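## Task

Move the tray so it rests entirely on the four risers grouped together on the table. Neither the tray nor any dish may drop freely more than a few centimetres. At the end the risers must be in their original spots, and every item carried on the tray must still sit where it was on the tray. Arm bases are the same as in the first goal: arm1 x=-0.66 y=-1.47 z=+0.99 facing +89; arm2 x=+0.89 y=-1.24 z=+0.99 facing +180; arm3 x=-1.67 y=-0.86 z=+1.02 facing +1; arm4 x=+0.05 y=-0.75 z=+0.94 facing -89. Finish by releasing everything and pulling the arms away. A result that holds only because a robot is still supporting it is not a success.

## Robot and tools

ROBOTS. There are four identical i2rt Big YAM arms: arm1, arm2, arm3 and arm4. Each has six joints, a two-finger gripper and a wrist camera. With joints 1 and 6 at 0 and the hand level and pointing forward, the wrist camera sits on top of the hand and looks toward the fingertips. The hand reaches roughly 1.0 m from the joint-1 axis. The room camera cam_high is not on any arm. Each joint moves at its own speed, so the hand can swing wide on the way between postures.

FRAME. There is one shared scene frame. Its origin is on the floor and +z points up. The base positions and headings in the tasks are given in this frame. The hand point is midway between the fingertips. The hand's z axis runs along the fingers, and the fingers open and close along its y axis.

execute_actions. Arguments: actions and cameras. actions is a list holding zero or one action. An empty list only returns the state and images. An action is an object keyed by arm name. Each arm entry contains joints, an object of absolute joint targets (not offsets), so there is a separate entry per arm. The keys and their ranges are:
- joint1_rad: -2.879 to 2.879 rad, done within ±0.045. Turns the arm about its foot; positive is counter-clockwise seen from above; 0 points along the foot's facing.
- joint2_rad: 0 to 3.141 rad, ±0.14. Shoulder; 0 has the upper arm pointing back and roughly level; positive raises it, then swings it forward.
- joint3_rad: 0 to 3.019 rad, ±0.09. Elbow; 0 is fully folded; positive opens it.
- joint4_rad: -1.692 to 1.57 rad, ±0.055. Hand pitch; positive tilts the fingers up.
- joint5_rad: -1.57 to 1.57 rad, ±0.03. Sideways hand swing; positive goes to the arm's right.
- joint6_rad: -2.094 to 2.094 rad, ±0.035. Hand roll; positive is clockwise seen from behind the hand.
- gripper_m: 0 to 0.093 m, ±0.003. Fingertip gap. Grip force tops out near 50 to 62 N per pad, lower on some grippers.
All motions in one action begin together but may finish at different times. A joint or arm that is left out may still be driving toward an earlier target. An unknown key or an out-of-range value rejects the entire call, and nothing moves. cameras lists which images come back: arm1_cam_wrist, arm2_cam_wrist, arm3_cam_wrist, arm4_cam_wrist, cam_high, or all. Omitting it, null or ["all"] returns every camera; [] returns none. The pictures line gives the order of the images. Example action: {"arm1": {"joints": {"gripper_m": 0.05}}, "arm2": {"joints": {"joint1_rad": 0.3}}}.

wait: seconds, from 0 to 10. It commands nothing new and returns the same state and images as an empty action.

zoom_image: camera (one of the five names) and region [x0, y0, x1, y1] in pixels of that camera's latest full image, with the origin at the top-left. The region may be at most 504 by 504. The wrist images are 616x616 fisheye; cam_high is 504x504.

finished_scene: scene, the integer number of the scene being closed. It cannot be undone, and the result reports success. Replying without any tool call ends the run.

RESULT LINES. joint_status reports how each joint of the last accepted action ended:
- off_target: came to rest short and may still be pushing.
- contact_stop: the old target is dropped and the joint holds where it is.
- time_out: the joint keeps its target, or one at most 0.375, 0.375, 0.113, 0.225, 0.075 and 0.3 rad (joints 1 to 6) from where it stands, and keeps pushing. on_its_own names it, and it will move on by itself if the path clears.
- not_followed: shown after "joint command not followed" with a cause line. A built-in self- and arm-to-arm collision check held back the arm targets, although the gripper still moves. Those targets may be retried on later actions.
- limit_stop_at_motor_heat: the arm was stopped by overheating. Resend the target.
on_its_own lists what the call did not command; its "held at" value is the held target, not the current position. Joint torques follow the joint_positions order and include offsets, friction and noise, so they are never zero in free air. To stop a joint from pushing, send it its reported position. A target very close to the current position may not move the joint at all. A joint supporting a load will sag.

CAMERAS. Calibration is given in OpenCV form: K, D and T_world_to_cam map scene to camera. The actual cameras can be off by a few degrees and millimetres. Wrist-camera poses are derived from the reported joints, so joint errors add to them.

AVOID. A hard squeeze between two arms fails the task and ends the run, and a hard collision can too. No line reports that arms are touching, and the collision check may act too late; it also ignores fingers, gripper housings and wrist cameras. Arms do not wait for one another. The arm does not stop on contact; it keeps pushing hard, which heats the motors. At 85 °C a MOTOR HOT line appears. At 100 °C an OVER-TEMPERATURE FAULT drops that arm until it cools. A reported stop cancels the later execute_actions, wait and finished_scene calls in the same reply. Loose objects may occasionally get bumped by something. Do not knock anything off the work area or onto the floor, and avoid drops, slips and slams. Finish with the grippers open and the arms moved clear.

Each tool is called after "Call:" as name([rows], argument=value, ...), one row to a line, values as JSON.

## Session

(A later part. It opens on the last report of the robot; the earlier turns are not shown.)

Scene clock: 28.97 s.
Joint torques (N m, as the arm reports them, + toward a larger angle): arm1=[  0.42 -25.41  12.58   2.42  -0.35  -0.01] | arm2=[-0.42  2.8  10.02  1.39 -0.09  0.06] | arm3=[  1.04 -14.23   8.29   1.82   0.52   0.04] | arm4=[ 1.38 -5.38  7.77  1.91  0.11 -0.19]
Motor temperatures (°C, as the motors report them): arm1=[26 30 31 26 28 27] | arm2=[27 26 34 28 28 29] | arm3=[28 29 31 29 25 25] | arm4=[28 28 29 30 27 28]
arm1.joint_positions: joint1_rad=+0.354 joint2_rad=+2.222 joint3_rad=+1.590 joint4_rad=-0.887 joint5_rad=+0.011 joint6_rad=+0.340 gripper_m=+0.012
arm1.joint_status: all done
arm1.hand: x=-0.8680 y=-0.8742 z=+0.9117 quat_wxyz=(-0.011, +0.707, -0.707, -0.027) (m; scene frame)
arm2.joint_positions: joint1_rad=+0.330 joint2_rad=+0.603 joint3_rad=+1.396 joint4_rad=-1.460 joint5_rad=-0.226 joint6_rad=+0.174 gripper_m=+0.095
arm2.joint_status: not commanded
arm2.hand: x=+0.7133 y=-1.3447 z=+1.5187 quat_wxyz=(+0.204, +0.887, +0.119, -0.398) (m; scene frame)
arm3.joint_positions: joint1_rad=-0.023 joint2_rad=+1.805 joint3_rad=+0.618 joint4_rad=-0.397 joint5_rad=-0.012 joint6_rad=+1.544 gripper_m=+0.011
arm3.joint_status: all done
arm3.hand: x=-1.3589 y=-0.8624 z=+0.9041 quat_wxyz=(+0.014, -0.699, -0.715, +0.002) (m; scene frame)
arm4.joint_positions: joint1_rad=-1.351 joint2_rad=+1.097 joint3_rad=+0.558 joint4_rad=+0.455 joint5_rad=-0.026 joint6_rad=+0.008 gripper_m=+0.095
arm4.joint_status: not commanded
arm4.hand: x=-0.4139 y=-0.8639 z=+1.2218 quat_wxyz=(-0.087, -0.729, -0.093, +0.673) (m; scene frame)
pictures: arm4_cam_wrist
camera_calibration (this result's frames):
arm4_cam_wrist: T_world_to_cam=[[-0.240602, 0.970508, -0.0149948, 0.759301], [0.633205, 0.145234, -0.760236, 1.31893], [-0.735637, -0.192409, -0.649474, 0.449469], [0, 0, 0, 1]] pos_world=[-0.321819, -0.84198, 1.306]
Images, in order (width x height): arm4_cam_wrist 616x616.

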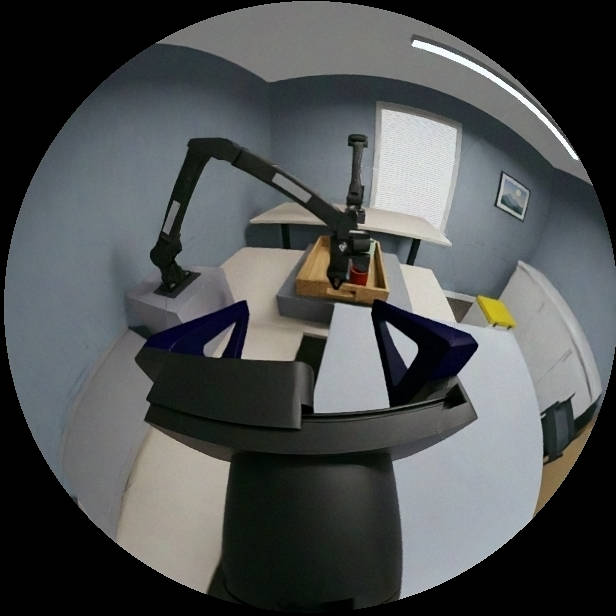

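Call:
execute_actions([
  {"arm1":{"joints":{"joint2_rad":2.235,"joint3_rad":1.605,"joint4_rad":-0.87}},"arm3":{"joints":{"joint2_rad":1.82,"joint3_rad":0.628,"joint4_rad":-0.385}}},
], cameras=[])

Call:
execute_actions([
  {"arm1":{"joints":{"gripper_m":0.05}},"arm3":{"joints":{"gripper_m":0.05}}},
], cameras=[])

Call:
execute_actions([
  {"arm1":{"joints":{"joint2_rad":2.15,"joint4_rad":-0.97}},"arm3":{"joints":{"joint2_rad":1.72,"joint4_rad":-0.49}}},
], cameras=[])

Call:
execute_actions([
  {"arm1":{"joints":{"joint2_rad":2.05,"joint4_rad":-1.07}},"arm3":{"joints":{"joint2_rad":1.62,"joint4_rad":-0.59}}},
], cameras=[])

Call:
execute_actions([
  {"arm1":{"joints":{"joint2_rad":1.6,"joint4_rad":-1.5}},"arm3":{"joints":{"joint2_rad":1.15,"joint3_rad":0.8,"joint4_rad":-1.2}}},
], cameras=["arm1_cam_wrist","arm3_cam_wrist","cam_high"])

Call:
zoom_image(camera="cam_high", region=[290, 190, 430, 320])

Scene clock: 29.93 s.
Joint torques (N m, as the arm reports them, + toward a larger angle): arm1=[ -0.11 -22.32   7.73   1.28  -0.25  -0.11] | arm2=[-0.21  2.74 10.05  1.41 -0.1   0.05] | arm3=[  1.03 -11.44   4.48   0.85   0.52   0.05] | arm4=[ 1.4  -5.37  7.77  1.9   0.11 -0.19]
Motor temperatures (°C, as the motors report them): arm1=[26 30 31 26 28 27] | arm2=[27 26 34 28 28 29] | arm3=[28 29 31 29 25 25] | arm4=[28 28 29 30 27 28]
arm1.joint_positions: joint1_rad=+0.354 joint2_rad=+2.223 joint3_rad=+1.589 joint4_rad=-0.887 joint5_rad=+0.011 joint6_rad=+0.339 gripper_m=+0.012
arm1.joint_status: all done
arm1.hand: x=-0.8677 y=-0.8749 z=+0.9107 quat_wxyz=(-0.011, +0.707, -0.707, -0.026) (m; scene frame)
arm2.joint_positions: joint1_rad=+0.330 joint2_rad=+0.603 joint3_rad=+1.396 joint4_rad=-1.460 joint5_rad=-0.226 joint6_rad=+0.174 gripper_m=+0.095
arm2.joint_status: not commanded
arm2.hand: x=+0.7133 y=-1.3447 z=+1.5187 quat_wxyz=(+0.204, +0.887, +0.119, -0.398) (m; scene frame)
arm3.joint_positions: joint1_rad=-0.023 joint2_rad=+1.806 joint3_rad=+0.616 joint4_rad=-0.397 joint5_rad=-0.012 joint6_rad=+1.544 gripper_m=+0.011
arm3.joint_status: all done
arm3.hand: x=-1.3600 y=-0.8624 z=+0.9037 quat_wxyz=(+0.015, -0.699, -0.715, +0.003) (m; scene frame)
arm4.joint_positions: joint1_rad=-1.351 joint2_rad=+1.097 joint3_rad=+0.558 joint4_rad=+0.455 joint5_rad=-0.026 joint6_rad=+0.008 gripper_m=+0.095
arm4.joint_status: not commanded
arm4.hand: x=-0.4139 y=-0.8639 z=+1.2218 quat_wxyz=(-0.087, -0.729, -0.093, +0.673) (m; scene frame)
pictures: none
No camera images: the call's "cameras" was empty. Leave "cameras" out to get every camera's image.

Scene clock: 30.77 s.
Joint torques (N m, as the arm reports them, + toward a larger angle): arm1=[ -1.01 -21.8    7.28   1.11  -0.03  -0.06] | arm2=[-0.38  2.69 10.02  1.41 -0.09  0.06] | arm3=[  1.05 -11.51   4.52   0.85   0.19   0.05] | arm4=[ 1.39 -5.37  7.76  1.9   0.11 -0.19]
Motor temperatures (°C, as the motors report them): arm1=[26 30 31 26 28 27] | arm2=[27 26 34 28 28 29] | arm3=[28 29 30 29 25 25] | arm4=[28 28 29 30 27 28]
arm1.joint_positions: joint1_rad=+0.354 joint2_rad=+2.223 joint3_rad=+1.589 joint4_rad=-0.882 joint5_rad=+0.003 joint6_rad=+0.339 gripper_m=+0.050
arm1.joint_status: all done
arm1.hand: x=-0.8695 y=-0.8740 z=+0.9108 quat_wxyz=(-0.009, +0.707, -0.707, -0.030) (m; scene frame)
arm2.joint_positions: joint1_rad=+0.330 joint2_rad=+0.603 joint3_rad=+1.396 joint4_rad=-1.460 joint5_rad=-0.226 joint6_rad=+0.174 gripper_m=+0.095
arm2.joint_status: not commanded
arm2.hand: x=+0.7133 y=-1.3447 z=+1.5187 quat_wxyz=(+0.204, +0.887, +0.119, -0.398) (m; scene frame)
arm3.joint_positions: joint1_rad=-0.023 joint2_rad=+1.807 joint3_rad=+0.616 joint4_rad=-0.397 joint5_rad=-0.003 joint6_rad=+1.544 gripper_m=+0.050
arm3.joint_status: all done
arm3.hand: x=-1.3601 y=-0.8640 z=+0.9034 quat_wxyz=(+0.012, -0.699, -0.715, +0.007) (m; scene frame)
arm4.joint_positions: joint1_rad=-1.351 joint2_rad=+1.097 joint3_rad=+0.558 joint4_rad=+0.455 joint5_rad=-0.026 joint6_rad=+0.008 gripper_m=+0.095
arm4.joint_status: not commanded
arm4.hand: x=-0.4139 y=-0.8639 z=+1.2218 quat_wxyz=(-0.087, -0.729, -0.093, +0.673) (m; scene frame)
pictures: none
No camera images: the call's "cameras" was empty. Leave "cameras" out to get every camera's image.

Scene clock: 31.73 s.
Joint torques (N m, as the arm reports them, + toward a larger angle): arm1=[  0.16 -23.18   7.87  -0.01   0.    -0.06] | arm2=[-0.28  2.72 10.02  1.4  -0.1   0.06] | arm3=[  1.04 -11.44   5.2   -0.12   0.19   0.05] | arm4=[ 1.4  -5.35  7.76  1.9   0.11 -0.19]
Motor temperatures (°C, as the motors report them): arm1=[26 30 31 26 28 27] | arm2=[27 26 34 28 28 29] | arm3=[28 29 30 29 25 25] | arm4=[28 28 29 30 27 28]
arm1.joint_positions: joint1_rad=+0.354 joint2_rad=+2.152 joint3_rad=+1.589 joint4_rad=-0.957 joint5_rad=+0.003 joint6_rad=+0.339 gripper_m=+0.050
arm1.joint_status: all done
arm1.hand: x=-0.8672 y=-0.8790 z=+0.9523 quat_wxyz=(-0.007, +0.707, -0.707, -0.028) (m; scene frame)
arm2.joint_positions: joint1_rad=+0.330 joint2_rad=+0.603 joint3_rad=+1.396 joint4_rad=-1.460 joint5_rad=-0.226 joint6_rad=+0.174 gripper_m=+0.095
arm2.joint_status: not commanded
arm2.hand: x=+0.7133 y=-1.3447 z=+1.5187 quat_wxyz=(+0.204, +0.887, +0.119, -0.398) (m; scene frame)
arm3.joint_positions: joint1_rad=-0.023 joint2_rad=+1.711 joint3_rad=+0.616 joint4_rad=-0.476 joint5_rad=-0.003 joint6_rad=+1.544 gripper_m=+0.050
arm3.joint_status: all done
arm3.hand: x=-1.3570 y=-0.8641 z=+0.9317 quat_wxyz=(+0.006, -0.699, -0.715, +0.001) (m; scene frame)
arm4.joint_positions: joint1_rad=-1.351 joint2_rad=+1.097 joint3_rad=+0.558 joint4_rad=+0.455 joint5_rad=-0.026 joint6_rad=+0.008 gripper_m=+0.095
arm4.joint_status: not commanded
arm4.hand: x=-0.4139 y=-0.8639 z=+1.2218 quat_wxyz=(-0.087, -0.729, -0.093, +0.673) (m; scene frame)
pictures: none
No camera images: the call's "cameras" was empty. Leave "cameras" out to get every camera's image.

Scene clock: 32.90 s.
Joint torques (N m, as the arm reports them, + toward a larger angle): arm1=[  0.44 -21.1    8.23   0.04   0.09  -0.05] | arm2=[-0.31  2.76 10.04  1.39 -0.09  0.05] | arm3=[  1.02 -10.38   6.03  -0.08   0.19   0.05] | arm4=[ 1.44 -5.36  7.76  1.91  0.11 -0.19]
Motor temperatures (°C, as the motors report them): arm1=[26 30 31 26 28 27] | arm2=[27 26 34 28 28 29] | arm3=[28 29 30 29 25 25] | arm4=[28 28 29 30 27 28]
arm1.joint_positions: joint1_rad=+0.354 joint2_rad=+2.042 joint3_rad=+1.589 joint4_rad=-1.058 joint5_rad=+0.003 joint6_rad=+0.339 gripper_m=+0.050
arm1.joint_status: all done
arm1.hand: x=-0.8631 y=-0.8879 z=+1.0166 quat_wxyz=(-0.010, +0.707, -0.707, -0.032) (m; scene frame)
arm2.joint_positions: joint1_rad=+0.330 joint2_rad=+0.603 joint3_rad=+1.396 joint4_rad=-1.460 joint5_rad=-0.226 joint6_rad=+0.174 gripper_m=+0.095
arm2.joint_status: not commanded
arm2.hand: x=+0.7133 y=-1.3447 z=+1.5187 quat_wxyz=(+0.204, +0.887, +0.119, -0.398) (m; scene frame)
arm3.joint_positions: joint1_rad=-0.023 joint2_rad=+1.611 joint3_rad=+0.616 joint4_rad=-0.577 joint5_rad=-0.003 joint6_rad=+1.544 gripper_m=+0.050
arm3.joint_status: all done
arm3.hand: x=-1.3609 y=-0.8642 z=+0.9611 quat_wxyz=(+0.006, -0.699, -0.715, +0.001) (m; scene frame)
arm4.joint_positions: joint1_rad=-1.351 joint2_rad=+1.097 joint3_rad=+0.558 joint4_rad=+0.455 joint5_rad=-0.026 joint6_rad=+0.008 gripper_m=+0.095
arm4.joint_status: not commanded
arm4.hand: x=-0.4139 y=-0.8639 z=+1.2218 quat_wxyz=(-0.087, -0.729, -0.093, +0.673) (m; scene frame)
pictures: none
No camera images: the call's "cameras" was empty. Leave "cameras" out to get every camera's image.

Scene clock: 34.30 s.
Joint torques (N m, as the arm reports them, + toward a larger angle): arm1=[  0.13 -12.47   9.32   0.06  -0.05  -0.07] | arm2=[-0.36  2.82 10.02  1.41 -0.09  0.06] | arm3=[ 1.02 -6.21  9.24 -0.03  0.18  0.04] | arm4=[ 1.41 -5.35  7.76  1.9   0.11 -0.19]
Motor temperatures (°C, as the motors report them): arm1=[26 30 31 26 28 27] | arm2=[27 26 34 28 28 29] | arm3=[28 28 30 29 25 25] | arm4=[28 28 29 30 27 28]
arm1.joint_positions: joint1_rad=+0.354 joint2_rad=+1.576 joint3_rad=+1.589 joint4_rad=-1.489 joint5_rad=+0.003 joint6_rad=+0.339 gripper_m=+0.050
arm1.joint_status: all done
arm1.hand: x=-0.8210 y=-0.9972 z=+1.2604 quat_wxyz=(-0.017, +0.706, -0.706, -0.048) (m; scene frame)
arm2.joint_positions: joint1_rad=+0.330 joint2_rad=+0.603 joint3_rad=+1.396 joint4_rad=-1.460 joint5_rad=-0.226 joint6_rad=+0.174 gripper_m=+0.095
arm2.joint_status: not commanded
arm2.hand: x=+0.7133 y=-1.3447 z=+1.5187 quat_wxyz=(+0.204, +0.887, +0.119, -0.398) (m; scene frame)
arm3.joint_positions: joint1_rad=-0.023 joint2_rad=+1.137 joint3_rad=+0.791 joint4_rad=-1.186 joint5_rad=-0.002 joint6_rad=+1.544 gripper_m=+0.050
arm3.joint_status: all done
arm3.hand: x=-1.3786 y=-0.8650 z=+1.1488 quat_wxyz=(-0.008, -0.699, -0.715, -0.012) (m; scene frame)
arm4.joint_positions: joint1_rad=-1.351 joint2_rad=+1.097 joint3_rad=+0.558 joint4_rad=+0.455 joint5_rad=-0.026 joint6_rad=+0.008 gripper_m=+0.095
arm4.joint_status: not commanded
arm4.hand: x=-0.4139 y=-0.8639 z=+1.2218 quat_wxyz=(-0.087, -0.729, -0.093, +0.673) (m; scene frame)
pictures: arm1_cam_wrist, arm3_cam_wrist, cam_high
camera_calibration (this result's frames):
arm1_cam_wrist: T_world_to_cam=[[0.999225, 0.0200627, -0.0338689, 0.880845], [0.0345465, -0.859398, 0.510138, -1.46862], [-0.0188721, -0.510913, -0.859425, 0.678066], [0, 0, 0, 1]] pos_world=[-0.81663, -0.933366, 1.36178]
arm3_cam_wrist: T_world_to_cam=[[-0.999044, -0.0254719, -0.0355232, -1.3548], [-0.0416636, 0.800734, 0.597569, -0.0457792], [0.0132234, 0.598478, -0.80103, 1.58007], [0, 0, 0, 1]] pos_world=[-1.3763, -0.943488, 1.24491]
Images, in order (width x height): arm1_cam_wrist 616x616, arm3_cam_wrist 616x616, cam_high 504x504.

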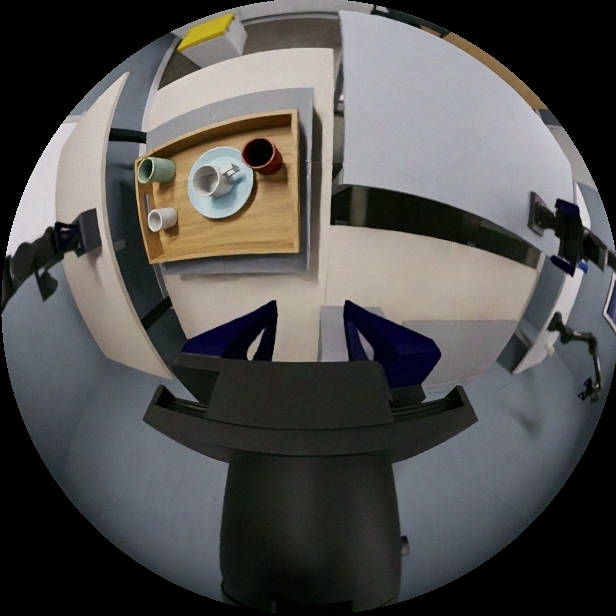

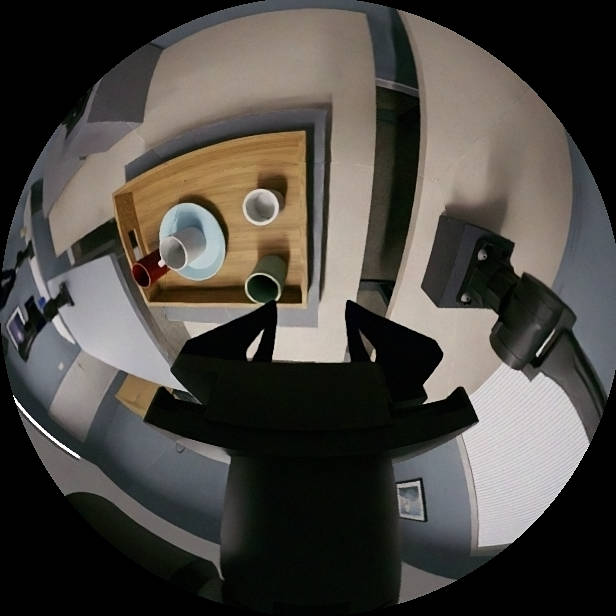

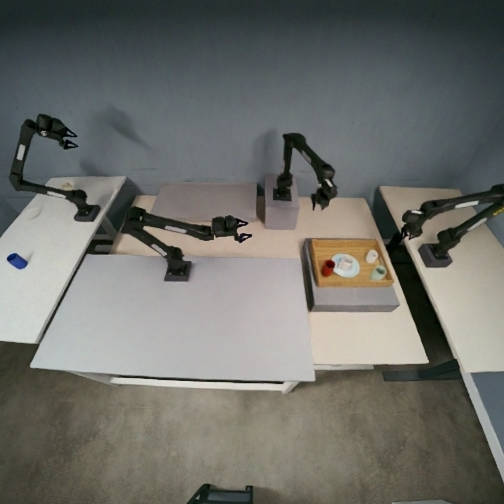

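Region (290, 190, 430, 320) of cam_high's 504x504 image, scaled by 3.600, with more detail than that image has; it fills the top 468 rows of this view, and the rest is white.

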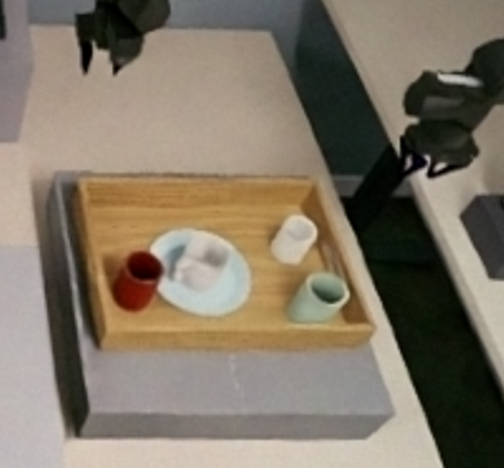

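Call:
finished_scene(scene=2)

The scene is finished: the task was done.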